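# Close and latch the lid of tip box TB4

## Task

Close the lid of tip box TB4 and push its front edge down fully so that it latches. It counts only if the lid stays latched with no help from the robot. The box sits loose on the base plate and must finish lying flat on it. Afterwards open the grippers and move the arms away.

## Robot and tools

Robot: two 7-joint arms, left_arm and right_arm, each ending in a two-finger gripper. Both hang from one upright column behind the near edge of the table and face roughly +x. The robot may be yawed slightly about the column. left_arm is the robot's own left and sits on the +y side. Image left and right have nothing to do with arm names. Equal joint values on both arms give mirrored postures.

Frame: all poses in results use one scene frame, in metres. z = 0 is the table top, +z is up and +x points away from the robot over the table. The origin is 0.07 m behind the centre of the table's near edge. Arm root links: left_arm at (-0.001, +0.031, +0.407), right_arm at (-0.008, -0.031, +0.407), both with quat_wxyz (+0.998, 0, 0, -0.060).

Gripper: the fingers point along the gripper's +z axis and close along its y axis. end_effector_position is the point midway between the pads when closed, just under 1 cm behind the fingertips. Closing pushes the tips about 17 mm further along +z. A fully closed hand gives a flat fingertip face, which is handy for pressing a lid edge down.

execute_actions: argument actions is a list holding zero or one item. The optional pictures (true/false) controls whether camera images come back. Pictures are included by default.
- Empty list: sends nothing and just reports the state.
- Move: {"rows": [...], "steps": n}. n is 1 to 15 control steps of 1/30 s each, default 15. rows holds 1 to 15 rows, one per step. If there are fewer rows than steps, the last row repeats.
- Wait: {"steps": n} with no rows, n up to 300. It returns once n steps have passed since the previous result, and your reply time counts toward them.

Each row is one flat list of 16 numbers covering both arms, even if only one moves. The order is left_arm's 7 joints then its opening, then right_arm's 7 joints then its opening. Joints in order: shoulder pitch, shoulder roll, upper arm roll, elbow, forearm roll, wrist pitch, wrist yaw. Joint values are absolute target angles in radians, on the same scale as Joint positions, not offsets.

Joint ranges (rad):
- Shoulder pitch: left -1.396 to 2.000, right -1.300 to 2.000.
- Both arms: shoulder roll -0.175 to 2.000; upper arm roll -1.571 to 1.571; elbow 0.000 to 2.443; forearm roll -1.571 to 1.571; wrist pitch -0.785 to 0.785; wrist yaw -1.571 to 1.571.

A call is refused, and nothing is sent, if a target is more than 0.017 rad beyond a range end and also further out than the joint's last reported angle. The true ends may differ from the stated ones by up to 0.017 rad. Targets beyond the true end are cut to it, and a "joint sent to its limit" line may follow, possibly about an earlier move. If that line is missing, it does not prove there is more room.

Opening is absolute, from -1 (closed) to +1 (fully open). Going from fully open to closed takes at least about 0.5 s.

Motion limits: each step, a joint's target is kept within a fixed lead of its measured angle. The leads are 0.0738 shoulder pitch, 0.0684 shoulder roll, 0.113 upper arm roll, 0.119 elbow, 0.403 forearm roll, and 0.414 wrist pitch and yaw. If the targets would put a gripper more than 70 mm from where it now is, all that arm's targets are scaled back toward the measured angles. So distant targets take several steps. Between calls the arms keep heading for the last row sent. They stop once everything has nearly stopped moving or a step is HELD, and after that only a new action moves them further.

Results:
- State line "left_arm: … | right_arm: …": each gripper's end_effector_position (m) and end_effector_quat_wxyz in the scene frame. The printed position can be off, more so at long reach.
- Joint positions / Joint velocities: one block per arm, its 7 joints (rad, rad/s), then the finger pad gap (m, m/s; 0.145 m is fully open).
- grip_measured: the measured opening on the command scale. To hold something, keep commanding an opening clearly below it; the lower you go, the harder the squeeze (about 10 N per pad). A fast close can press harder.
- "joint command not followed": the clearance check altered or blocked some joint targets; the rest of the row still ran.
- HELD: marks steps where your row, or part of it, was not sent.
- MOTOR HOT: a motor has passed 85 °C. At 100 °C an OVER-TEMPERATURE FAULT stops that arm and unloaded joints go slack until they cool. Holding loads, even while you think, heats the motors.

Cameras: cam_high is fixed overhead, and cam_left_wrist and cam_right_wrist ride on the hands. All images are 504x504. zoom_image takes camera (one of those names) and region [x0, y0, x1, y1] in that camera's latest image pixels, with the origin at top-left and at most 504 by 504. It returns a closer, sharper view.

read_manual (optional section, only "licences") returns licence text and moves nothing. finished_scene takes scene, the current scene's number, and ends and grades it irreversibly. The goal must hold at that moment. Replying without any tool call ends everything.

The simulation runs on while you think and write. Occasional disturbances may tug a held part or nudge loose objects.

Avoid: knocking anything off the table, letting the arms collide or press on each other, and slamming, hard hits or very strong pushes. Also avoid tipping the box or leaving it off-flat, and ending while a gripper still holds the lid down. Prefer smooth, low-effort motions.

Each tool is called as name(argument=value, ...), one argument or row to a line, values as JSON.

## Session

execute_actions(
  actions=[],
)

Scene clock: 0.00 s of 6000.00 s.
left_arm: end_effector_position=(+0.3082, +0.4694, +0.2940) grip_measured=+1.00 end_effector_quat_wxyz=(+0.043, +0.723, -0.028, +0.689) | right_arm: end_effector_position=(+0.0787, +0.0851, +0.3411) grip_measured=+1.00 end_effector_quat_wxyz=(-0.574, -0.121, +0.718, +0.373)
Joint positions: left_arm=[-0.265  0.911  0.924  1.086  0.715  0.172  0.923  0.145] | right_arm=[ 1.048  0.022 -1.256  1.568  0.895 -0.474  1.472  0.145]
Joint velocities: left_arm=[ 0.055 -0.011 -0.007  0.012  0.051 -0.037  0.007 -0.   ] | right_arm=[-0.011 -0.055 -0.017 -0.007 -0.007 -0.037  0.037 -0.   ]

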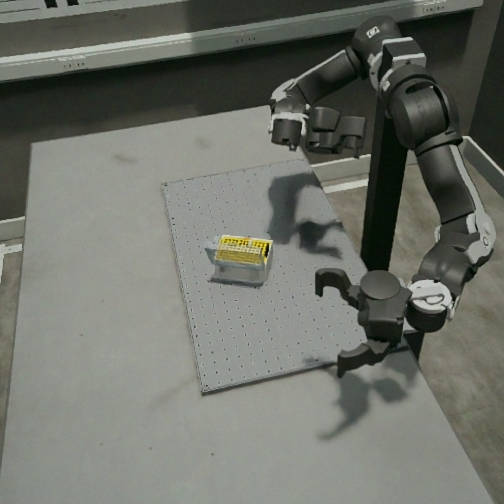

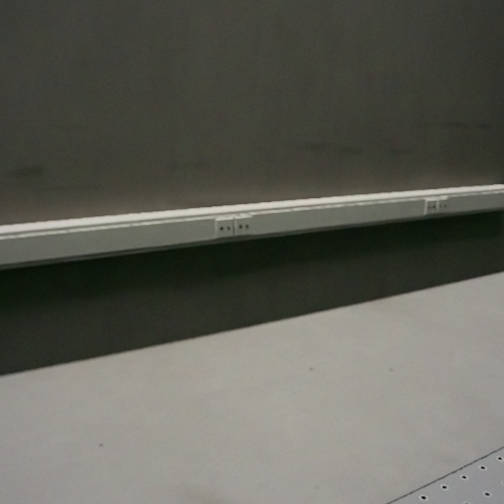

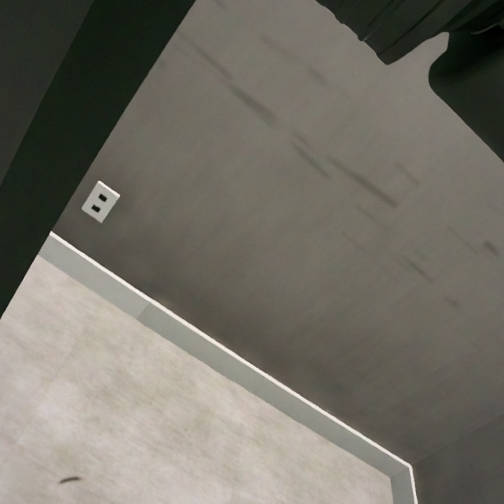

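zoom_image(
  camera="cam_high",
  region=[190, 215, 290, 305],
)

Region (190, 215, 290, 305) of cam_high's 504x504 image, scaled by 5.040, with more detail than that image has; it fills the top 454 rows of this view, and the rest is white.

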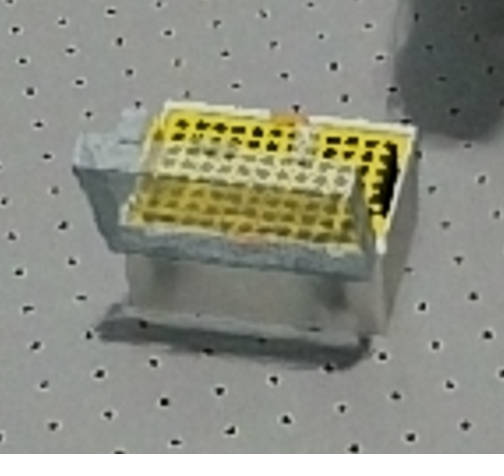

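execute_actions(
  actions=[
    {"rows":[[0.65,1.1,-0.738,1.296,-0.239,0,1.19,-1,1.048,0.022,0.3,1.568,0.895,-0.474,0.6,1]],"steps":15},
  ],
  pictures=false,
)

execute_actions(
  actions=[
    {"steps":30},
  ],
)

Scene clock: 120.50 s of 6000.00 s.
left_arm: end_effector_position=(+0.3830, +0.2879, +0.2024) grip_measured=-1.00 end_effector_quat_wxyz=(-0.093, +0.660, -0.710, +0.226) | right_arm: end_effector_position=(+0.2295, -0.2398, +0.6407) grip_measured=+1.00 end_effector_quat_wxyz=(-0.251, -0.116, +0.009, +0.961)
Joint positions: left_arm=[ 0.664  1.102 -0.521  1.301 -0.237  0.001  1.188  0.   ] | right_arm=[ 1.051  0.021  0.193  1.568  0.894 -0.472  0.599  0.145]
Joint velocities: left_arm=[ 0.692 -0.033 -2.083  0.208 -0.037 -0.037 -0.081 -0.001] | right_arm=[-0.099  0.077  2.542 -0.002  0.403 -0.212 -0.256  0.   ]
Steps of this call (steps 1 to 90: nothing new was sent; then 117.00 s passed at rest; steps 91 to 105: all 15 steps of this action). Readings (joint positions):
91: left_arm=[-0.237 0.933 0.869 1.109 0.623 0.107 0.989] | right_arm=[1.028 0.019 -1.196 1.569 0.880 -0.474 1.402]
92: left_arm=[-0.173 0.976 0.757 1.190 0.471 0.062 1.074] | right_arm=[1.026 0.017 -1.108 1.569 0.881 -0.474 1.256]
94: left_arm=[-0.020 1.105 0.544 1.332 0.129 0.013 1.160] | right_arm=[1.050 0.017 -0.914 1.568 0.887 -0.472 0.894]
98: left_arm=[0.219 1.092 0.187 1.285 -0.218 0.004 1.181] | right_arm=[1.050 0.021 -0.507 1.568 0.895 -0.472 0.623]
105: the state above

Scene clock: 121.50 s of 6000.00 s.
left_arm: end_effector_position=(+0.3466, +0.2806, +0.1430) grip_measured=-1.00 end_effector_quat_wxyz=(-0.041, +0.648, -0.749, +0.132) | right_arm: end_effector_position=(+0.2219, -0.2752, +0.6327) grip_measured=+1.00 end_effector_quat_wxyz=(-0.219, -0.131, -0.033, +0.966)
Joint positions: left_arm=[ 0.65   1.1   -0.736  1.297 -0.239  0.001  1.191  0.   ] | right_arm=[ 1.045  0.022  0.301  1.568  0.895 -0.474  0.598  0.145]
Joint velocities: left_arm=[-0.011 -0.033 -0.017 -0.002 -0.051 -0.007 -0.051  0.   ] | right_arm=[ 0.011 -0.011 -0.002 -0.017 -0.037 -0.081 -0.051 -0.   ]
Steps of this call (steps 1 to 30: the robot went on to your last target). Readings (joint positions):
1: left_arm=[0.676 1.105 -0.606 1.306 -0.236 0.001 1.184] | right_arm=[1.051 0.023 0.290 1.568 0.895 -0.473 0.598]
2: left_arm=[0.666 1.105 -0.697 1.303 -0.236 0.001 1.182] | right_arm=[1.046 0.041 0.328 1.568 0.907 -0.479 0.589]
4: left_arm=[0.620 1.086 -0.760 1.293 -0.237 0.001 1.193] | right_arm=[1.045 0.028 0.308 1.568 0.905 -0.480 0.590]
8: left_arm=[0.662 1.108 -0.729 1.298 -0.238 0.001 1.191] | right_arm=[1.045 0.024 0.300 1.568 0.894 -0.474 0.598]
30: the state above
All arms were judged still, so your last target was given up. Only a new action makes them travel on or press farther. Fingers that are still opening or closing keep moving.
camera_calibration (this result's frames):
cam_left_wrist: T_world_to_cam=[[-0.974388, 0.18127, 0.133079, 0.258057], [0.200704, 0.96793, 0.151095, -0.351654], [-0.101422, 0.173934, -0.979521, 0.188426], [0, 0, 0, 1]] pos_world=[0.341136, 0.260825, 0.203358]
cam_right_wrist: T_world_to_cam=[[0.261673, -0.893131, 0.365847, -0.531111], [0.944742, 0.314573, 0.0922289, -0.168371], [-0.197458, 0.321498, 0.926094, -0.397731], [0, 0, 0, 1]] pos_world=[0.219509, -0.293517, 0.57817]

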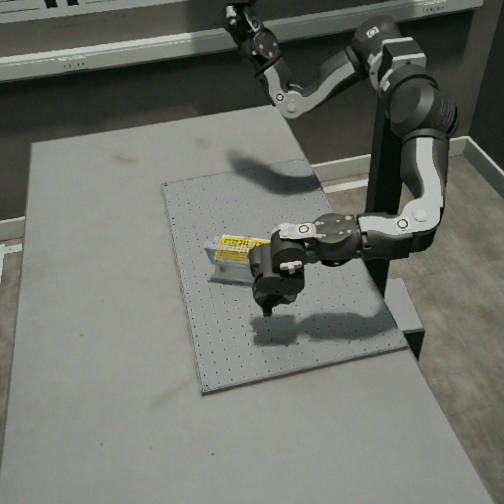

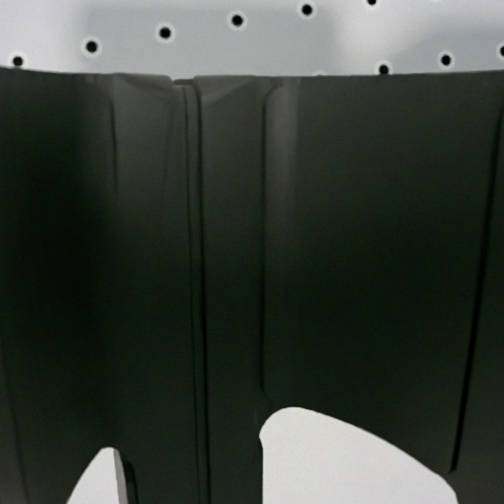

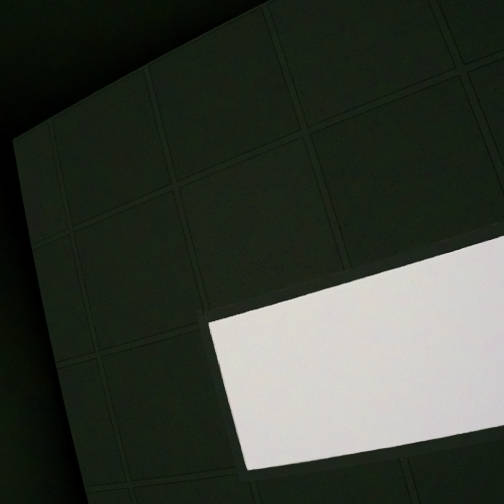

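execute_actions(
  actions=[
    {"rows":[[0.65,1.0,-0.738,1.296,-0.239,0,1.19,-1,0.75,0.22,0.14,1.69,0.6,-0.32,0.74,1],[0.65,1.0,-0.738,1.296,-0.239,0,1.19,-1,0.75,0.22,0.14,1.69,0.6,-0.32,0.74,1],[0.65,1.0,-0.738,1.296,-0.239,0,1.19,-1,0.75,0.22,0.14,1.69,0.6,-0.32,0.74,1],[0.65,1.0,-0.738,1.296,-0.239,0,1.19,-1,0.75,0.22,0.14,1.69,0.6,-0.32,0.74,1],[0.65,1.0,-0.738,1.296,-0.239,0,1.19,-1,0.75,0.22,0.14,1.69,0.6,-0.32,0.74,1],[0.65,0.9,-0.738,1.296,-0.239,0,1.19,-1,0.45,0.42,-0.03,1.82,0.3,-0.16,0.88,1],[0.65,0.9,-0.738,1.296,-0.239,0,1.19,-1,0.45,0.42,-0.03,1.82,0.3,-0.16,0.88,1],[0.65,0.9,-0.738,1.296,-0.239,0,1.19,-1,0.45,0.42,-0.03,1.82,0.3,-0.16,0.88,1],[0.65,0.9,-0.738,1.296,-0.239,0,1.19,-1,0.45,0.42,-0.03,1.82,0.3,-0.16,0.88,1],[0.65,0.9,-0.738,1.296,-0.239,0,1.19,-1,0.45,0.42,-0.03,1.82,0.3,-0.16,0.88,1],[0.65,0.85,-0.738,1.296,-0.239,0,1.19,-1,0.183,0.6,-0.184,1.938,0,0,1.015,1]],"steps":15},
  ],
  pictures=false,
)

execute_actions(
  actions=[
    {"steps":25},
  ],
)

Scene clock: 152.80 s of 6000.00 s.
left_arm: end_effector_position=(+0.3513, +0.1725, +0.1205) grip_measured=-1.00 end_effector_quat_wxyz=(-0.044, -0.590, +0.780, -0.202) | right_arm: end_effector_position=(+0.2665, -0.0965, +0.2447) grip_measured=+1.00 end_effector_quat_wxyz=(-0.112, +0.535, +0.610, +0.574)
Joint positions: left_arm=[ 0.651  0.845 -0.735  1.299 -0.237 -0.001  1.192  0.   ] | right_arm=[ 0.155  0.606 -0.191  1.921  0.01  -0.007  1.013  0.145]
Joint velocities: left_arm=[-0.077  0.033 -0.017 -0.007  0.007 -0.007 -0.066 -0.   ] | right_arm=[-0.319  0.121  0.027 -0.466 -0.696  0.359  0.271  0.   ]
Steps of this call (steps 1 to 90: nothing new was sent; then 27.80 s passed at rest; steps 91 to 105: all 15 steps of this action). Readings (joint positions):
91: left_arm=[0.652 1.076 -0.731 1.288 -0.245 0.001 1.193] | right_arm=[1.002 0.080 0.231 1.624 0.824 -0.413 0.627]
92: left_arm=[0.654 1.030 -0.729 1.284 -0.248 0.002 1.192] | right_arm=[0.939 0.158 0.138 1.709 0.718 -0.371 0.685]
94: left_arm=[0.649 0.969 -0.743 1.311 -0.234 -0.000 1.191] | right_arm=[0.830 0.221 0.131 1.704 0.627 -0.338 0.734]
98: left_arm=[0.653 0.899 -0.731 1.288 -0.246 0.002 1.192] | right_arm=[0.563 0.392 -0.061 1.851 0.360 -0.190 0.863]
105: the state above

Scene clock: 153.63 s of 6000.00 s.
left_arm: end_effector_position=(+0.3515, +0.1747, +0.1206) grip_measured=-1.00 end_effector_quat_wxyz=(-0.043, -0.591, +0.780, -0.201) | right_arm: end_effector_position=(+0.2700, -0.0953, +0.2569) grip_measured=+1.00 end_effector_quat_wxyz=(-0.098, +0.522, +0.614, +0.584)
Joint positions: left_arm=[ 0.651  0.85  -0.735  1.298 -0.238 -0.001  1.192  0.   ] | right_arm=[ 0.182  0.599 -0.183  1.94   0.001 -0.001  1.016  0.145]
Joint velocities: left_arm=[-0.011  0.033 -0.012 -0.032 -0.037 -0.022  0.007  0.   ] | right_arm=[ 0.055 -0.033  0.002  0.032  0.037 -0.022 -0.007  0.   ]
Steps of this call (steps 1 to 25: the robot went on to your last target). Readings (joint positions):
1: left_arm=[0.651 0.848 -0.735 1.299 -0.237 -0.001 1.192] | right_arm=[0.160 0.605 -0.191 1.919 -0.003 -0.001 1.017]
2: left_arm=[0.651 0.850 -0.735 1.299 -0.237 -0.001 1.192] | right_arm=[0.180 0.600 -0.190 1.930 -0.003 -0.001 1.017]
4: left_arm=[0.651 0.850 -0.735 1.298 -0.238 -0.001 1.192] | right_arm=[0.191 0.599 -0.183 1.944 0.002 -0.001 1.016]
8: left_arm=[0.651 0.850 -0.735 1.298 -0.238 -0.001 1.192] | right_arm=[0.182 0.599 -0.183 1.940 0.001 -0.001 1.016]
25: the state above
camera_calibration (this result's frames):
cam_left_wrist: T_world_to_cam=[[-0.930571, 0.351536, 0.102273, 0.243534], [0.348613, 0.936149, -0.0457603, -0.269426], [-0.111829, -0.00692954, -0.993703, 0.222385], [0, 0, 0, 1]] pos_world=[0.34542, 0.168153, 0.183749]
cam_right_wrist: T_world_to_cam=[[0.867799, 0.140635, 0.476598, -0.339035], [0.432344, -0.686485, -0.584651, -0.0189534], [0.244955, 0.713414, -0.656534, 0.226378], [0, 0, 0, 1]] pos_world=[0.246956, -0.126832, 0.299127]

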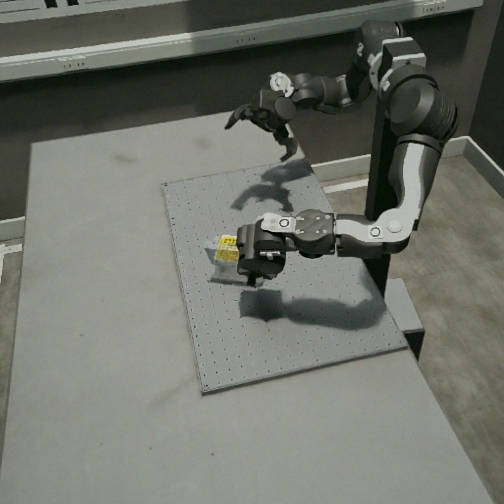

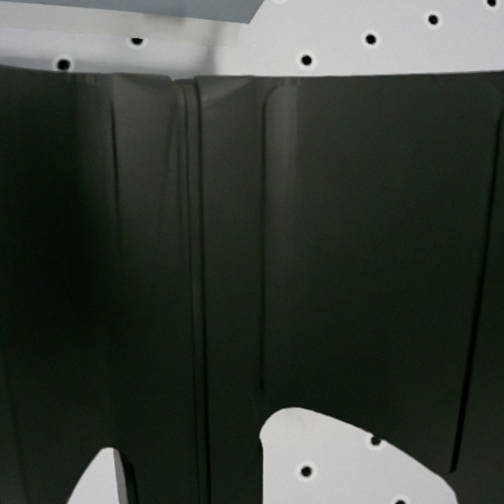

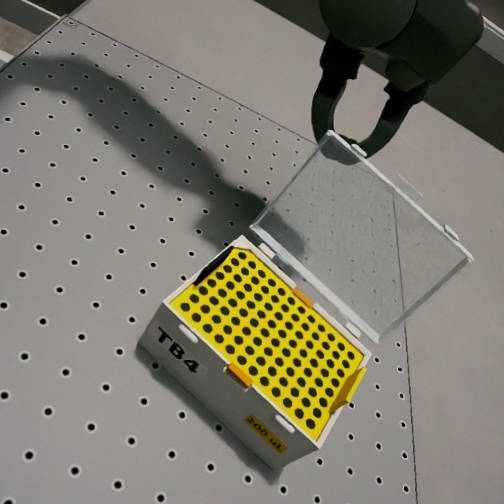

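execute_actions(
  actions=[
    {"rows":[[0.68,0.84,-0.74,1.24,-0.235,0,1.195,-1,0.183,0.6,-0.184,1.938,0,0,1.015,1],[0.68,0.84,-0.74,1.24,-0.235,0,1.195,-1,0.183,0.6,-0.184,1.938,0,0,1.015,1],[0.72,0.81,-0.75,1.16,-0.23,0,1.2,-1,0.183,0.6,-0.184,1.938,0,0,1.015,1],[0.72,0.81,-0.75,1.16,-0.23,0,1.2,-1,0.183,0.6,-0.184,1.938,0,0,1.015,1],[0.76,0.77,-0.76,1.08,-0.22,0,1.21,-1,0.183,0.6,-0.184,1.938,0,0,1.015,1],[0.76,0.77,-0.76,1.08,-0.22,0,1.21,-1,0.183,0.6,-0.184,1.938,0,0,1.015,1],[0.8,0.73,-0.77,1.0,-0.215,0,1.22,-1,0.183,0.6,-0.184,1.938,0,0,1.015,1],[0.8,0.73,-0.77,1.0,-0.215,0,1.22,-1,0.183,0.6,-0.184,1.938,0,0,1.015,1],[0.84,0.69,-0.775,0.93,-0.21,0,1.23,-1,0.183,0.6,-0.184,1.938,0,0,1.015,1],[0.84,0.69,-0.775,0.93,-0.21,0,1.23,-1,0.183,0.6,-0.184,1.938,0,0,1.015,1],[0.86,0.66,-0.78,0.888,-0.207,0,1.233,-1,0.183,0.6,-0.184,1.938,0,0,1.015,1]],"steps":15},
  ],
)

Scene clock: 225.33 s of 6000.00 s.
left_arm: end_effector_position=(+0.4003, +0.1710, +0.1201) grip_measured=-1.00 end_effector_quat_wxyz=(+0.076, +0.663, -0.715, +0.208) | right_arm: end_effector_position=(+0.2700, -0.0953, +0.2569) grip_measured=+1.00 end_effector_quat_wxyz=(-0.098, +0.522, +0.614, +0.584)
Joint positions: left_arm=[ 0.864  0.659 -0.777  0.89  -0.207 -0.001  1.228  0.   ] | right_arm=[ 0.182  0.599 -0.183  1.94   0.001 -0.001  1.016  0.145]
Joint velocities: left_arm=[-0.055  0.033 -0.017 -0.017 -0.007 -0.007 -0.022 -0.   ] | right_arm=[-0.011 -0.033  0.002 -0.007 -0.022  0.095  0.051  0.   ]
Steps of this call (steps 1 to 15: the robot went on to your last target; steps 16 to 90: nothing new was sent; then 68.20 s passed at rest; steps 91 to 105: all 15 steps of this action). Readings (joint positions):
91: left_arm=[0.667 0.840 -0.740 1.264 -0.232 -0.002 1.197] | right_arm=[0.182 0.599 -0.183 1.940 0.001 -0.001 1.016]
92: left_arm=[0.682 0.834 -0.740 1.234 -0.235 -0.001 1.195] | right_arm=[0.182 0.599 -0.183 1.940 0.001 -0.001 1.016]
94: left_arm=[0.728 0.810 -0.747 1.148 -0.234 -0.001 1.198] | right_arm=[0.182 0.599 -0.183 1.940 0.001 -0.001 1.016]
98: left_arm=[0.804 0.720 -0.767 0.992 -0.219 -0.001 1.214] | right_arm=[0.182 0.599 -0.183 1.940 0.001 -0.001 1.016]
105: the state above
camera_calibration (this result's frames):
cam_left_wrist: T_world_to_cam=[[-0.968782, 0.191811, 0.157066, 0.326417], [0.171358, 0.975931, -0.134887, -0.208083], [-0.179159, -0.103762, -0.978333, 0.269015], [0, 0, 0, 1]] pos_world=[0.40008, 0.168378, 0.18385]
cam_right_wrist: T_world_to_cam=[[0.867799, 0.140635, 0.476598, -0.339035], [0.432344, -0.686485, -0.584651, -0.0189534], [0.244955, 0.713414, -0.656534, 0.226378], [0, 0, 0, 1]] pos_world=[0.246956, -0.126832, 0.299127]

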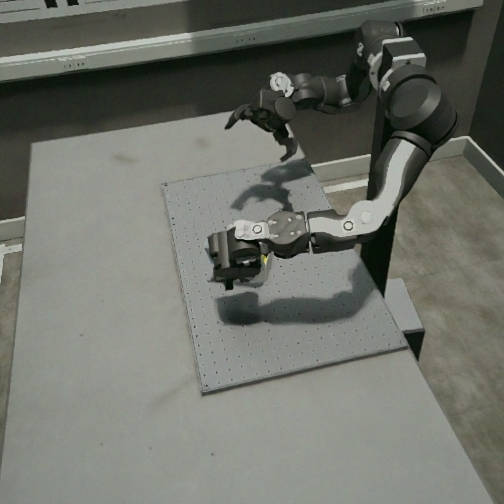

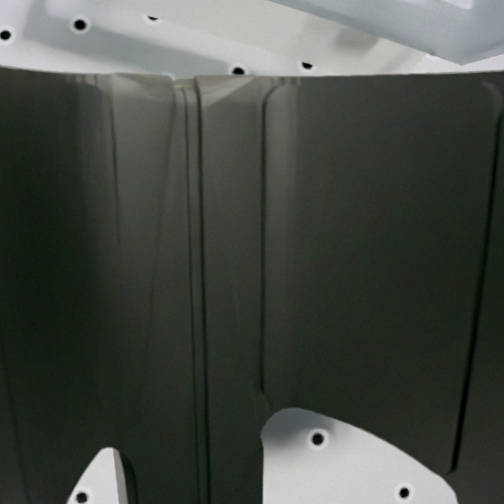

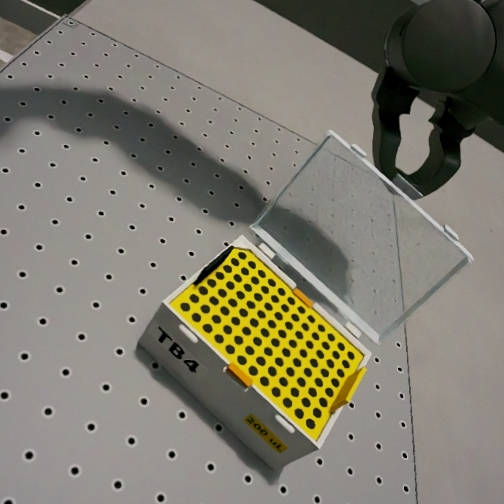

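execute_actions(
  actions=[
    {"rows":[[0.85,0.655,-0.775,0.915,-0.22,0,1.236,-1,0.183,0.6,-0.184,1.938,0,0,1.015,1],[0.85,0.655,-0.775,0.915,-0.22,0,1.236,-1,0.183,0.6,-0.184,1.938,0,0,1.015,1],[0.84,0.65,-0.77,0.945,-0.24,0,1.24,-1,0.183,0.6,-0.184,1.938,0,0,1.015,1],[0.84,0.65,-0.77,0.945,-0.24,0,1.24,-1,0.183,0.6,-0.184,1.938,0,0,1.015,1],[0.83,0.645,-0.765,0.975,-0.255,0,1.243,-1,0.183,0.6,-0.184,1.938,0,0,1.015,1],[0.83,0.645,-0.765,0.975,-0.255,0,1.243,-1,0.183,0.6,-0.184,1.938,0,0,1.015,1],[0.82,0.64,-0.76,1.005,-0.27,0,1.246,-1,0.183,0.6,-0.184,1.938,0,0,1.015,1],[0.82,0.64,-0.76,1.005,-0.27,0,1.246,-1,0.183,0.6,-0.184,1.938,0,0,1.015,1],[0.81,0.635,-0.755,1.035,-0.285,0,1.25,-1,0.183,0.6,-0.184,1.938,0,0,1.015,1],[0.81,0.635,-0.755,1.035,-0.285,0,1.25,-1,0.183,0.6,-0.184,1.938,0,0,1.015,1],[0.8,0.63,-0.75,1.06,-0.3,0,1.253,-1,0.183,0.6,-0.184,1.938,0,0,1.015,1]],"steps":15},
  ],
)

Scene clock: 246.00 s of 6000.00 s.
left_arm: end_effector_position=(+0.3858, +0.1338, +0.1222) grip_measured=-1.00 end_effector_quat_wxyz=(-0.067, -0.599, +0.770, -0.209) | right_arm: end_effector_position=(+0.2700, -0.0953, +0.2569) grip_measured=+1.00 end_effector_quat_wxyz=(-0.098, +0.522, +0.614, +0.584)
Joint positions: left_arm=[ 0.803  0.628 -0.752  1.062 -0.297 -0.     1.247  0.   ] | right_arm=[ 0.182  0.599 -0.183  1.94   0.001 -0.001  1.016  0.145]
Joint velocities: left_arm=[-0.011  0.011 -0.007 -0.007 -0.095  0.066  0.022 -0.   ] | right_arm=[ 0.011 -0.033  0.007  0.017 -0.037 -0.095  0.022  0.   ]
Steps of this call (steps 1 to 15: the robot went on to your last target; steps 16 to 90: nothing new was sent; then 17.17 s passed at rest; steps 91 to 105: all 15 steps of this action). Readings (joint positions):
91: left_arm=[0.859 0.661 -0.775 0.904 -0.213 -0.001 1.229] | right_arm=[0.182 0.599 -0.183 1.940 0.001 -0.001 1.016]
92: left_arm=[0.854 0.659 -0.775 0.915 -0.215 -0.001 1.230] | right_arm=[0.182 0.599 -0.183 1.940 0.001 -0.001 1.016]
94: left_arm=[0.841 0.651 -0.772 0.947 -0.231 -0.001 1.234] | right_arm=[0.182 0.599 -0.183 1.940 0.001 -0.001 1.016]
98: left_arm=[0.823 0.640 -0.762 1.008 -0.261 -0.000 1.240] | right_arm=[0.182 0.599 -0.183 1.940 0.001 -0.001 1.016]
105: the state above
camera_calibration (this result's frames):
cam_left_wrist: T_world_to_cam=[[-0.932412, 0.342098, 0.116524, 0.289963], [0.331989, 0.938193, -0.0978663, -0.230465], [-0.142801, -0.0525672, -0.988354, 0.244903], [0, 0, 0, 1]] pos_world=[0.381849, 0.129899, 0.185708]
cam_right_wrist: T_world_to_cam=[[0.867799, 0.140635, 0.476598, -0.339035], [0.432344, -0.686485, -0.584651, -0.0189534], [0.244955, 0.713414, -0.656534, 0.226378], [0, 0, 0, 1]] pos_world=[0.246956, -0.126832, 0.299127]

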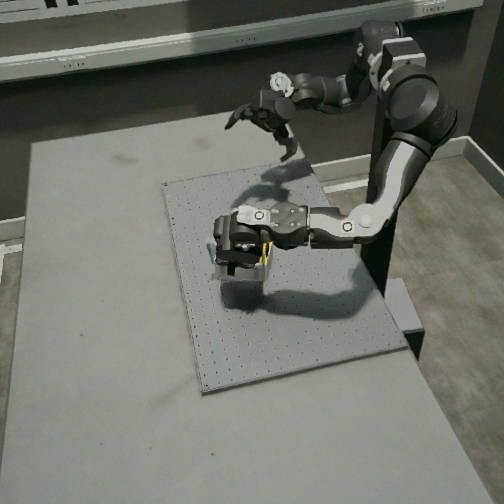

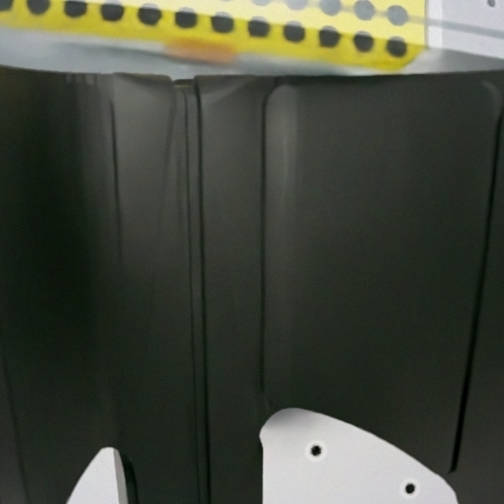

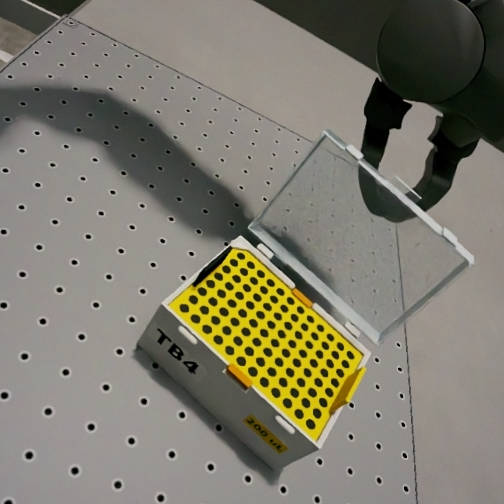

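Contact is just starting. Continue to B.

execute_actions(
  actions=[
    {"rows":[[0.79,0.625,-0.745,1.09,-0.315,0,1.256,-1,0.183,0.6,-0.184,1.938,0,0,1.015,1],[0.79,0.625,-0.745,1.09,-0.315,0,1.256,-1,0.183,0.6,-0.184,1.938,0,0,1.015,1],[0.78,0.62,-0.74,1.12,-0.33,0,1.26,-1,0.183,0.6,-0.184,1.938,0,0,1.015,1],[0.78,0.62,-0.74,1.12,-0.33,0,1.26,-1,0.183,0.6,-0.184,1.938,0,0,1.015,1],[0.77,0.615,-0.735,1.15,-0.35,0,1.263,-1,0.183,0.6,-0.184,1.938,0,0,1.015,1],[0.77,0.615,-0.735,1.15,-0.35,0,1.263,-1,0.183,0.6,-0.184,1.938,0,0,1.015,1],[0.76,0.61,-0.729,1.18,-0.365,0,1.266,-1,0.183,0.6,-0.184,1.938,0,0,1.015,1],[0.76,0.61,-0.729,1.18,-0.365,0,1.266,-1,0.183,0.6,-0.184,1.938,0,0,1.015,1],[0.75,0.605,-0.723,1.205,-0.38,0,1.27,-1,0.183,0.6,-0.184,1.938,0,0,1.015,1],[0.75,0.605,-0.723,1.205,-0.38,0,1.27,-1,0.183,0.6,-0.184,1.938,0,0,1.015,1],[0.743,0.6,-0.717,1.23,-0.397,0,1.273,-1,0.183,0.6,-0.184,1.938,0,0,1.015,1]],"steps":15},
  ],
)

Scene clock: 263.73 s of 6000.00 s.
left_arm: end_effector_position=(+0.3715, +0.1014, +0.1301) grip_measured=-1.00 end_effector_quat_wxyz=(-0.047, -0.536, +0.814, -0.218) | right_arm: end_effector_position=(+0.2700, -0.0953, +0.2569) grip_measured=+1.00 end_effector_quat_wxyz=(-0.098, +0.522, +0.614, +0.584)
Joint positions: left_arm=[ 0.745  0.599 -0.72   1.232 -0.393  0.     1.267  0.   ] | right_arm=[ 0.182  0.599 -0.183  1.94   0.001 -0.001  1.016  0.145]
Joint velocities: left_arm=[-0.077  0.011 -0.007 -0.022  0.022  0.037 -0.022 -0.   ] | right_arm=[-0.011 -0.055 -0.007  0.002 -0.037 -0.081 -0.022  0.   ]
Steps of this call (steps 1 to 15: the robot went on to your last target; steps 16 to 90: nothing new was sent; then 14.23 s passed at rest; steps 91 to 105: all 15 steps of this action). Readings (joint positions):
91: left_arm=[0.796 0.631 -0.747 1.077 -0.307 -0.000 1.248] | right_arm=[0.182 0.599 -0.183 1.940 0.001 -0.001 1.016]
92: left_arm=[0.793 0.629 -0.746 1.090 -0.310 -0.000 1.250] | right_arm=[0.182 0.599 -0.183 1.940 0.001 -0.001 1.016]
94: left_arm=[0.783 0.622 -0.742 1.122 -0.323 0.000 1.253] | right_arm=[0.182 0.599 -0.183 1.940 0.001 -0.001 1.016]
98: left_arm=[0.762 0.611 -0.732 1.182 -0.356 0.000 1.260] | right_arm=[0.182 0.599 -0.183 1.940 0.001 -0.001 1.016]
105: the state above
camera_calibration (this result's frames):
cam_left_wrist: T_world_to_cam=[[-0.881297, 0.469042, 0.0575741, 0.262574], [0.466613, 0.882991, -0.050987, -0.245047], [-0.0747524, -0.0180699, -0.997038, 0.221369], [0, 0, 0, 1]] pos_world=[0.362295, 0.0972164, 0.193101]
cam_right_wrist: T_world_to_cam=[[0.867799, 0.140635, 0.476598, -0.339035], [0.432344, -0.686485, -0.584651, -0.0189534], [0.244955, 0.713414, -0.656534, 0.226378], [0, 0, 0, 1]] pos_world=[0.246956, -0.126832, 0.299127]

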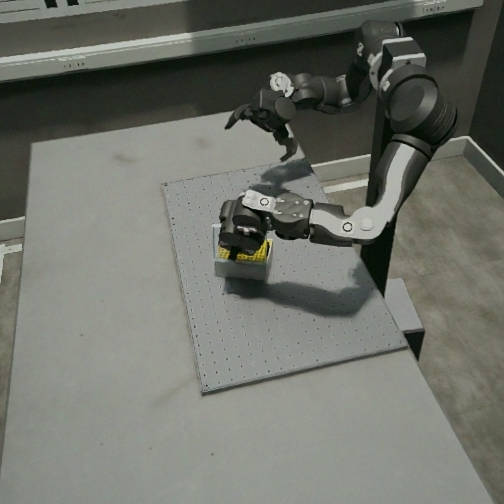

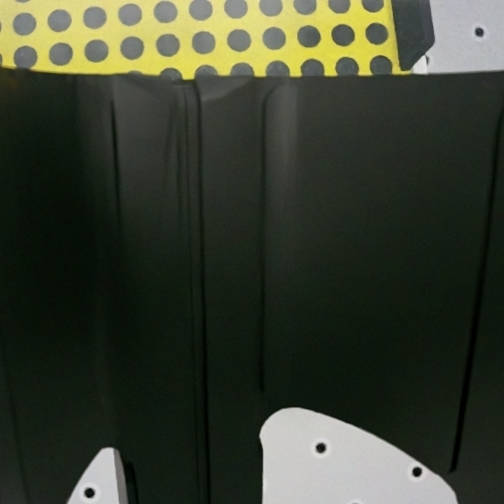

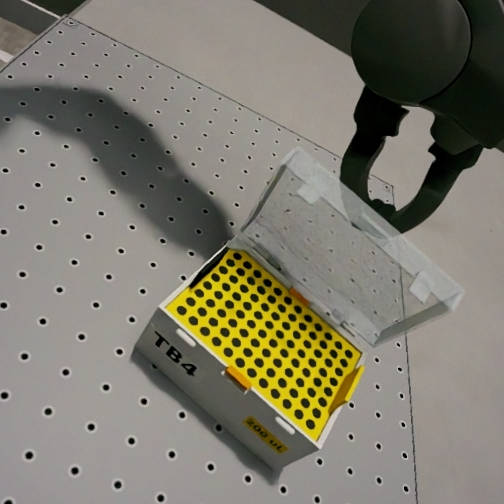

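execute_actions(
  actions=[
    {"rows":[[0.737,0.588,-0.718,1.248,-0.414,0,1.275,-1,0.183,0.6,-0.184,1.938,0,0,1.015,1],[0.737,0.588,-0.718,1.248,-0.414,0,1.275,-1,0.183,0.6,-0.184,1.938,0,0,1.015,1],[0.73,0.577,-0.72,1.266,-0.431,0,1.277,-1,0.183,0.6,-0.184,1.938,0,0,1.015,1],[0.73,0.577,-0.72,1.266,-0.431,0,1.277,-1,0.183,0.6,-0.184,1.938,0,0,1.015,1],[0.724,0.565,-0.722,1.284,-0.449,0,1.279,-1,0.183,0.6,-0.184,1.938,0,0,1.015,1],[0.724,0.565,-0.722,1.284,-0.449,0,1.279,-1,0.183,0.6,-0.184,1.938,0,0,1.015,1],[0.718,0.553,-0.723,1.302,-0.466,0,1.281,-1,0.183,0.6,-0.184,1.938,0,0,1.015,1],[0.718,0.553,-0.723,1.302,-0.466,0,1.281,-1,0.183,0.6,-0.184,1.938,0,0,1.015,1],[0.712,0.542,-0.725,1.32,-0.483,0,1.283,-1,0.183,0.6,-0.184,1.938,0,0,1.015,1],[0.712,0.542,-0.725,1.32,-0.483,0,1.283,-1,0.183,0.6,-0.184,1.938,0,0,1.015,1],[0.7055,0.53,-0.726,1.337,-0.5,0,1.284,-1,0.183,0.6,-0.184,1.938,0,0,1.015,1]],"steps":15},
  ],
)

Scene clock: 280.83 s of 6000.00 s.
left_arm: end_effector_position=(+0.3572, +0.0643, +0.1318) grip_measured=-1.00 end_effector_quat_wxyz=(-0.031, -0.477, +0.849, -0.224) | right_arm: end_effector_position=(+0.2700, -0.0953, +0.2569) grip_measured=+1.00 end_effector_quat_wxyz=(-0.098, +0.522, +0.614, +0.584)
Joint positions: left_arm=[ 0.708  0.529 -0.724  1.339 -0.496  0.     1.278  0.   ] | right_arm=[ 0.182  0.599 -0.183  1.94   0.001 -0.001  1.016  0.145]
Joint velocities: left_arm=[-0.055  0.055  0.007 -0.012 -0.037 -0.081  0.007 -0.   ] | right_arm=[-0.033  0.011 -0.002 -0.002 -0.037 -0.022 -0.051  0.   ]
Steps of this call (steps 1 to 15: the robot went on to your last target; steps 16 to 90: nothing new was sent; then 13.60 s passed at rest; steps 91 to 105: all 15 steps of this action). Readings (joint positions):
91: left_arm=[0.743 0.597 -0.719 1.238 -0.404 0.000 1.268] | right_arm=[0.182 0.599 -0.183 1.940 0.001 -0.001 1.016]
92: left_arm=[0.741 0.592 -0.719 1.245 -0.409 0.000 1.269] | right_arm=[0.182 0.599 -0.183 1.940 0.001 -0.001 1.016]
94: left_arm=[0.733 0.575 -0.718 1.267 -0.423 0.000 1.271] | right_arm=[0.182 0.599 -0.183 1.940 0.001 -0.001 1.016]
98: left_arm=[0.722 0.553 -0.719 1.302 -0.457 0.000 1.274] | right_arm=[0.182 0.599 -0.183 1.940 0.001 -0.001 1.016]
105: the state above
camera_calibration (this result's frames):
cam_left_wrist: T_world_to_cam=[[-0.817425, 0.575852, 0.0145203, 0.243258], [0.575855, 0.81754, -0.00436595, -0.246523], [-0.0143851, 0.00479274, -0.999885, 0.198597], [0, 0, 0, 1]] pos_world=[0.343664, 0.0605102, 0.193965]
cam_right_wrist: T_world_to_cam=[[0.867799, 0.140635, 0.476598, -0.339035], [0.432344, -0.686485, -0.584651, -0.0189534], [0.244955, 0.713414, -0.656534, 0.226378], [0, 0, 0, 1]] pos_world=[0.246956, -0.126832, 0.299127]

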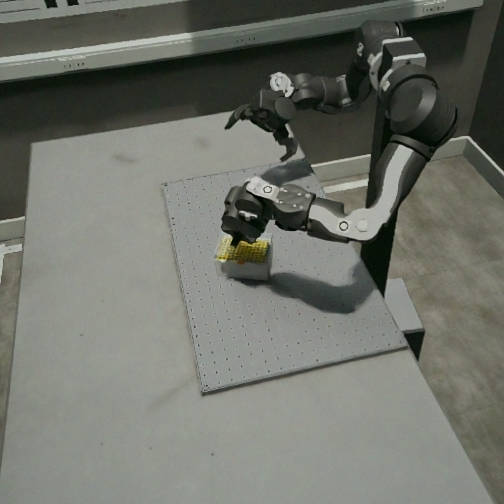

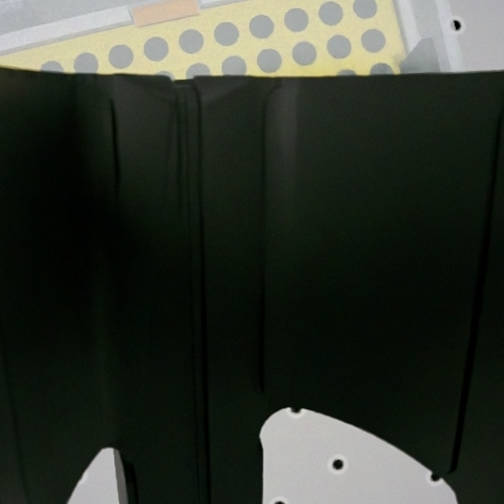

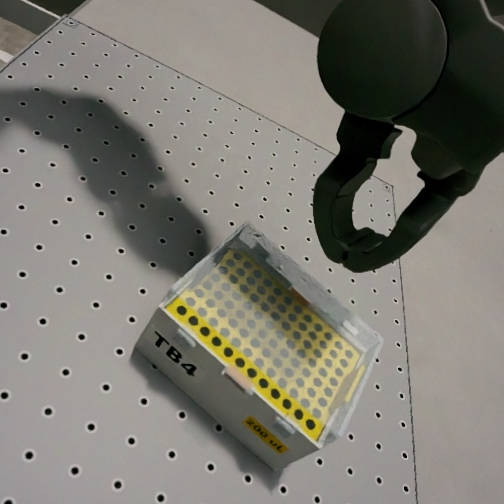

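execute_actions(
  actions=[
    {"rows":[[0.715,0.49,-0.755,1.337,-0.56,0,1.3,-1,0.183,0.62,-0.184,1.938,0,0,1.015,1],[0.715,0.49,-0.755,1.337,-0.56,0,1.3,-1,0.183,0.62,-0.184,1.938,0,0,1.015,1],[0.724,0.45,-0.785,1.337,-0.62,0,1.318,-1,0.183,0.64,-0.184,1.938,0,0,1.015,1],[0.724,0.45,-0.785,1.337,-0.62,0,1.318,-1,0.183,0.64,-0.184,1.938,0,0,1.015,1],[0.733,0.415,-0.82,1.337,-0.68,0,1.335,-1,0.183,0.66,-0.184,1.938,0,0,1.015,1],[0.733,0.415,-0.82,1.337,-0.68,0,1.335,-1,0.183,0.66,-0.184,1.938,0,0,1.015,1],[0.742,0.375,-0.85,1.337,-0.74,0,1.352,-1,0.183,0.68,-0.184,1.938,0,0,1.015,1],[0.742,0.375,-0.85,1.337,-0.74,0,1.352,-1,0.183,0.68,-0.184,1.938,0,0,1.015,1],[0.751,0.335,-0.885,1.337,-0.8,0,1.369,-1,0.183,0.7,-0.184,1.938,0,0,1.015,1],[0.751,0.335,-0.885,1.337,-0.8,0,1.369,-1,0.183,0.7,-0.184,1.938,0,0,1.015,1],[0.76,0.3,-0.916,1.336,-0.861,0,1.386,-1,0.183,0.72,-0.184,1.938,0,0,1.015,1]],"steps":15},
  ],
)

Scene clock: 313.83 s of 6000.00 s.
left_arm: end_effector_position=(+0.3398, +0.0069, +0.1152) grip_measured=-1.00 end_effector_quat_wxyz=(+0.062, -0.344, +0.929, -0.124) | right_arm: end_effector_position=(+0.2688, -0.1202, +0.2467) grip_measured=+1.00 end_effector_quat_wxyz=(-0.064, +0.539, +0.641, +0.543)
Joint positions: left_arm=[ 0.76   0.3   -0.919  1.341 -0.854 -0.     1.377  0.   ] | right_arm=[ 0.181  0.721 -0.184  1.939 -0.    -0.001  1.014  0.145]
Joint velocities: left_arm=[-0.033  0.297  0.002 -0.1   -0.212 -0.037  0.11  -0.   ] | right_arm=[ 0.055 -0.077 -0.017 -0.017 -0.095  0.037  0.037 -0.   ]
Steps of this call (steps 1 to 15: the robot went on to your last target; steps 16 to 90: nothing new was sent; then 29.50 s passed at rest; steps 91 to 105: all 15 steps of this action). Readings (joint positions):
91: left_arm=[0.715 0.519 -0.738 1.335 -0.528 0.000 1.287] | right_arm=[0.182 0.609 -0.185 1.940 0.001 -0.001 1.016]
92: left_arm=[0.717 0.495 -0.749 1.333 -0.546 0.000 1.290] | right_arm=[0.182 0.623 -0.184 1.939 0.001 -0.001 1.016]
94: left_arm=[0.724 0.436 -0.787 1.338 -0.596 0.000 1.304] | right_arm=[0.182 0.643 -0.183 1.939 -0.000 -0.001 1.016]
98: left_arm=[0.741 0.374 -0.848 1.337 -0.715 -0.000 1.339] | right_arm=[0.181 0.683 -0.184 1.939 -0.000 -0.001 1.015]
105: the state above
camera_calibration (this result's frames):
cam_left_wrist: T_world_to_cam=[[-0.644853, 0.755839, 0.11345, 0.191048], [0.749242, 0.595815, 0.289209, -0.280864], [0.151001, 0.271499, -0.950519, 0.118363], [0, 0, 0, 1]] pos_world=[0.31576, -0.00919477, 0.17206]
cam_right_wrist: T_world_to_cam=[[0.87857, 0.175632, 0.44415, -0.320426], [0.407219, -0.76139, -0.504438, -0.0635532], [0.249576, 0.62405, -0.740455, 0.246501], [0, 0, 0, 1]] pos_world=[0.245876, -0.14594, 0.292781]

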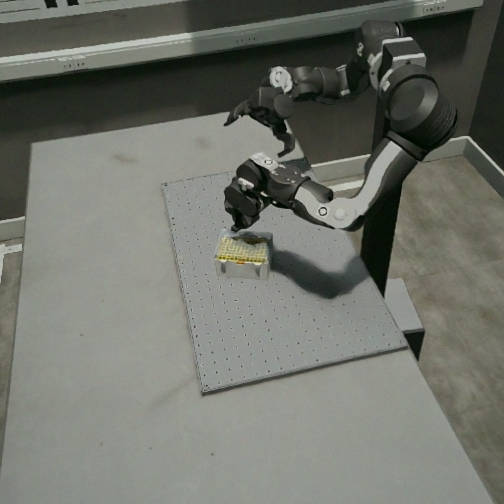

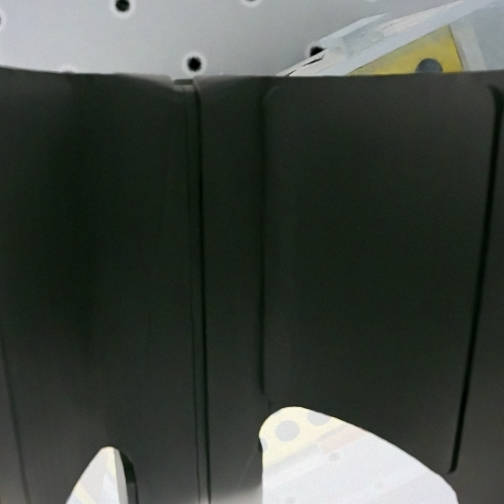

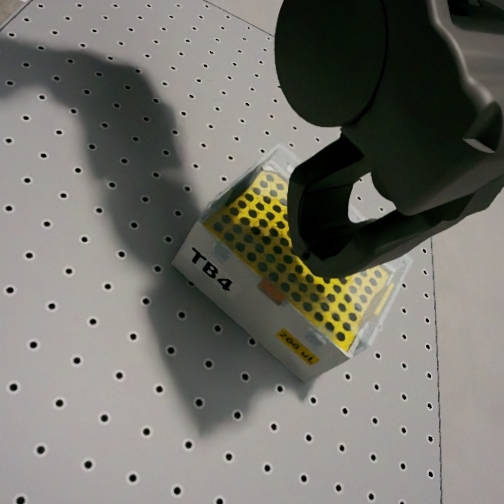

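execute_actions(
  actions=[
    {"rows":[[0.76,0.3,-0.929,1.323,-0.858,0,1.368,-1,0.183,0.72,-0.184,1.938,0,0,1.015,1],[0.76,0.3,-0.929,1.323,-0.858,0,1.368,-1,0.183,0.72,-0.184,1.938,0,0,1.015,1],[0.759,0.3,-0.941,1.31,-0.855,0,1.35,-1,0.183,0.72,-0.184,1.938,0,0,1.015,1],[0.759,0.3,-0.941,1.31,-0.855,0,1.35,-1,0.183,0.72,-0.184,1.938,0,0,1.015,1],[0.759,0.3,-0.954,1.297,-0.852,0,1.332,-1,0.183,0.72,-0.184,1.938,0,0,1.015,1],[0.759,0.3,-0.954,1.297,-0.852,0,1.332,-1,0.183,0.72,-0.184,1.938,0,0,1.015,1],[0.758,0.3,-0.966,1.284,-0.849,0,1.313,-1,0.183,0.72,-0.184,1.938,0,0,1.015,1],[0.758,0.3,-0.966,1.284,-0.849,0,1.313,-1,0.183,0.72,-0.184,1.938,0,0,1.015,1],[0.758,0.3,-0.979,1.271,-0.846,0,1.295,-1,0.183,0.72,-0.184,1.938,0,0,1.015,1]],"steps":15},
  ],
)

Scene clock: 324.37 s of 6000.00 s.
left_arm: end_effector_position=(+0.3407, +0.0095, +0.0952) grip_measured=-1.00 end_effector_quat_wxyz=(+0.064, -0.345, +0.929, -0.117) | right_arm: end_effector_position=(+0.2688, -0.1202, +0.2467) grip_measured=+1.00 end_effector_quat_wxyz=(-0.064, +0.539, +0.641, +0.543)
Joint positions: left_arm=[ 0.759  0.3   -0.977  1.272 -0.848 -0.     1.301  0.   ] | right_arm=[ 0.181  0.721 -0.184  1.939 -0.    -0.001  1.014  0.145]
Joint velocities: left_arm=[ 0.077  0.011  0.002 -0.007  0.007 -0.007 -0.051 -0.   ] | right_arm=[-0.011 -0.077  0.012  0.007 -0.051 -0.022  0.037  0.   ]
Steps of this call (steps 1 to 15: the robot went on to your last target; steps 16 to 90: nothing new was sent; then 7.03 s passed at rest; steps 91 to 105: all 15 steps of this action). Readings (joint positions):
91: left_arm=[0.762 0.299 -0.922 1.331 -0.860 -0.000 1.378] | right_arm=[0.181 0.721 -0.184 1.939 -0.000 -0.001 1.014]
92: left_arm=[0.761 0.299 -0.925 1.326 -0.860 -0.000 1.376] | right_arm=[0.181 0.721 -0.184 1.939 -0.000 -0.001 1.014]
94: left_arm=[0.761 0.300 -0.938 1.312 -0.858 -0.000 1.362] | right_arm=[0.181 0.721 -0.184 1.939 -0.000 -0.001 1.014]
98: left_arm=[0.760 0.300 -0.963 1.286 -0.852 -0.000 1.326] | right_arm=[0.181 0.721 -0.184 1.939 -0.000 -0.001 1.014]
105: the state above
camera_calibration (this result's frames):
cam_left_wrist: T_world_to_cam=[[-0.647155, 0.75183, 0.126264, 0.19157], [0.747919, 0.594046, 0.296187, -0.2775], [0.147676, 0.286114, -0.946747, 0.0991588], [0, 0, 0, 1]] pos_world=[0.31688, -0.00755084, 0.151882]
cam_right_wrist: T_world_to_cam=[[0.87857, 0.175632, 0.44415, -0.320426], [0.407219, -0.76139, -0.504438, -0.0635532], [0.249576, 0.62405, -0.740455, 0.246501], [0, 0, 0, 1]] pos_world=[0.245876, -0.14594, 0.292781]

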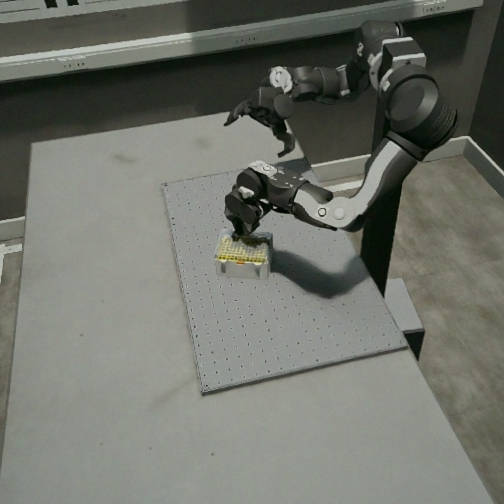

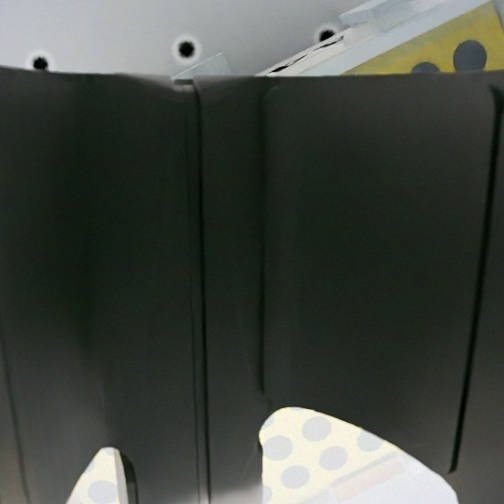

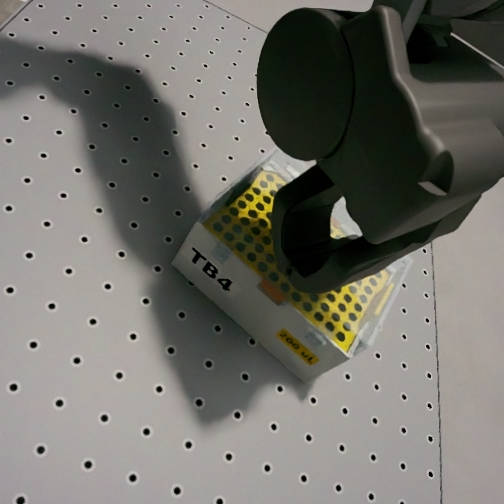

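No contact yet. Down to z≈0.085.

execute_actions(
  actions=[
    {"rows":[[0.758,0.3,-0.985,1.264,-0.844,0,1.286,-1,0.183,0.72,-0.184,1.938,0,0,1.015,1],[0.758,0.3,-0.985,1.264,-0.844,0,1.286,-1,0.183,0.72,-0.184,1.938,0,0,1.015,1],[0.758,0.3,-0.991,1.258,-0.843,0,1.277,-1,0.183,0.72,-0.184,1.938,0,0,1.015,1],[0.758,0.3,-0.991,1.258,-0.843,0,1.277,-1,0.183,0.72,-0.184,1.938,0,0,1.015,1],[0.757,0.3,-0.998,1.251,-0.841,0,1.268,-1,0.183,0.72,-0.184,1.938,0,0,1.015,1],[0.757,0.3,-0.998,1.251,-0.841,0,1.268,-1,0.183,0.72,-0.184,1.938,0,0,1.015,1],[0.757,0.3,-1.004,1.245,-0.84,0,1.259,-1,0.183,0.72,-0.184,1.938,0,0,1.015,1],[0.757,0.3,-1.004,1.245,-0.84,0,1.259,-1,0.183,0.72,-0.184,1.938,0,0,1.015,1],[0.757,0.3,-1.01,1.238,-0.838,0,1.25,-1,0.183,0.72,-0.184,1.938,0,0,1.015,1]],"steps":15},
  ],
)

zoom_image(
  camera="cam_right_wrist",
  region=[150, 170, 400, 400],
)

Scene clock: 338.03 s of 6000.00 s.
left_arm: end_effector_position=(+0.3421, +0.0085, +0.0887) grip_measured=-1.00 end_effector_quat_wxyz=(+0.065, -0.345, +0.929, -0.121) | right_arm: end_effector_position=(+0.2688, -0.1202, +0.2467) grip_measured=+1.00 end_effector_quat_wxyz=(-0.064, +0.539, +0.641, +0.543)
Joint positions: left_arm=[ 0.762  0.3   -1.003  1.245 -0.837 -0.     1.257  0.   ] | right_arm=[ 0.181  0.721 -0.184  1.939 -0.    -0.001  1.014  0.145]
Joint velocities: left_arm=[-0.011  0.077 -0.002 -0.007 -0.037  0.037 -0.037  0.   ] | right_arm=[-0.033 -0.011 -0.012  0.007 -0.081  0.051 -0.066  0.   ]
Steps of this call (steps 1 to 15: the robot went on to your last target; steps 16 to 90: nothing new was sent; then 10.17 s passed at rest; steps 91 to 105: all 15 steps of this action). Readings (joint positions):
91: left_arm=[0.759 0.300 -0.979 1.270 -0.847 -0.000 1.297] | right_arm=[0.181 0.721 -0.184 1.939 -0.000 -0.001 1.014]
92: left_arm=[0.759 0.300 -0.981 1.267 -0.846 -0.000 1.294] | right_arm=[0.181 0.721 -0.184 1.939 -0.000 -0.001 1.014]
94: left_arm=[0.759 0.300 -0.987 1.261 -0.845 -0.000 1.285] | right_arm=[0.181 0.721 -0.184 1.939 -0.000 -0.001 1.014]
98: left_arm=[0.761 0.300 -0.999 1.251 -0.840 -0.000 1.268] | right_arm=[0.181 0.721 -0.184 1.939 -0.000 -0.001 1.014]
105: the state above
camera_calibration (this result's frames):
cam_left_wrist: T_world_to_cam=[[-0.64702, 0.75343, 0.117079, 0.194819], [0.746839, 0.595303, 0.296388, -0.275654], [0.15361, 0.279208, -0.947864, 0.0911492], [0, 0, 0, 1]] pos_world=[0.31792, -0.0081348, 0.145288]
cam_right_wrist: T_world_to_cam=[[0.87857, 0.175632, 0.44415, -0.320426], [0.407219, -0.76139, -0.504438, -0.0635532], [0.249576, 0.62405, -0.740455, 0.246501], [0, 0, 0, 1]] pos_world=[0.245876, -0.14594, 0.292781]

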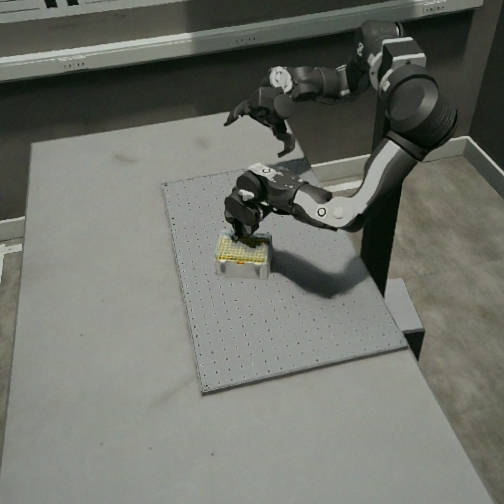

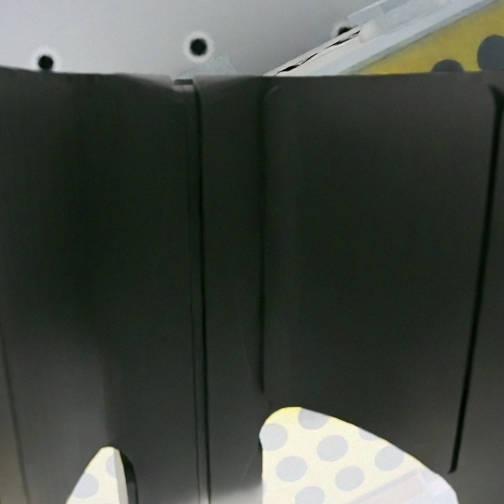

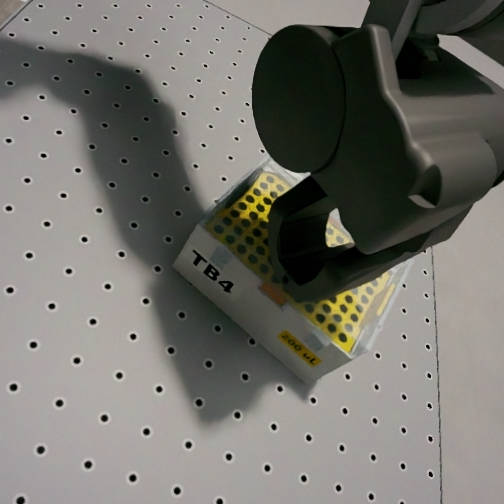

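Region (150, 170, 400, 400) of cam_right_wrist's 504x504 image, scaled by 2.016, with more detail than that image has; it fills the top 464 rows of this view, and the rest is white.

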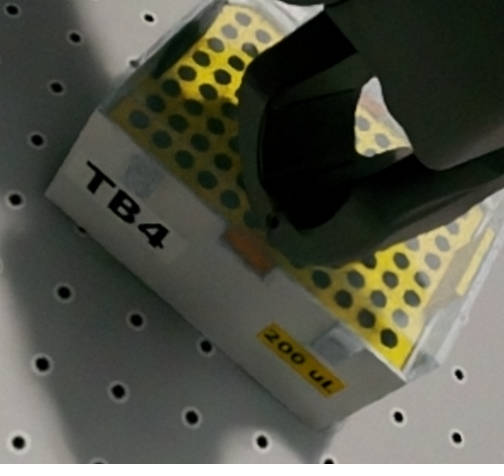

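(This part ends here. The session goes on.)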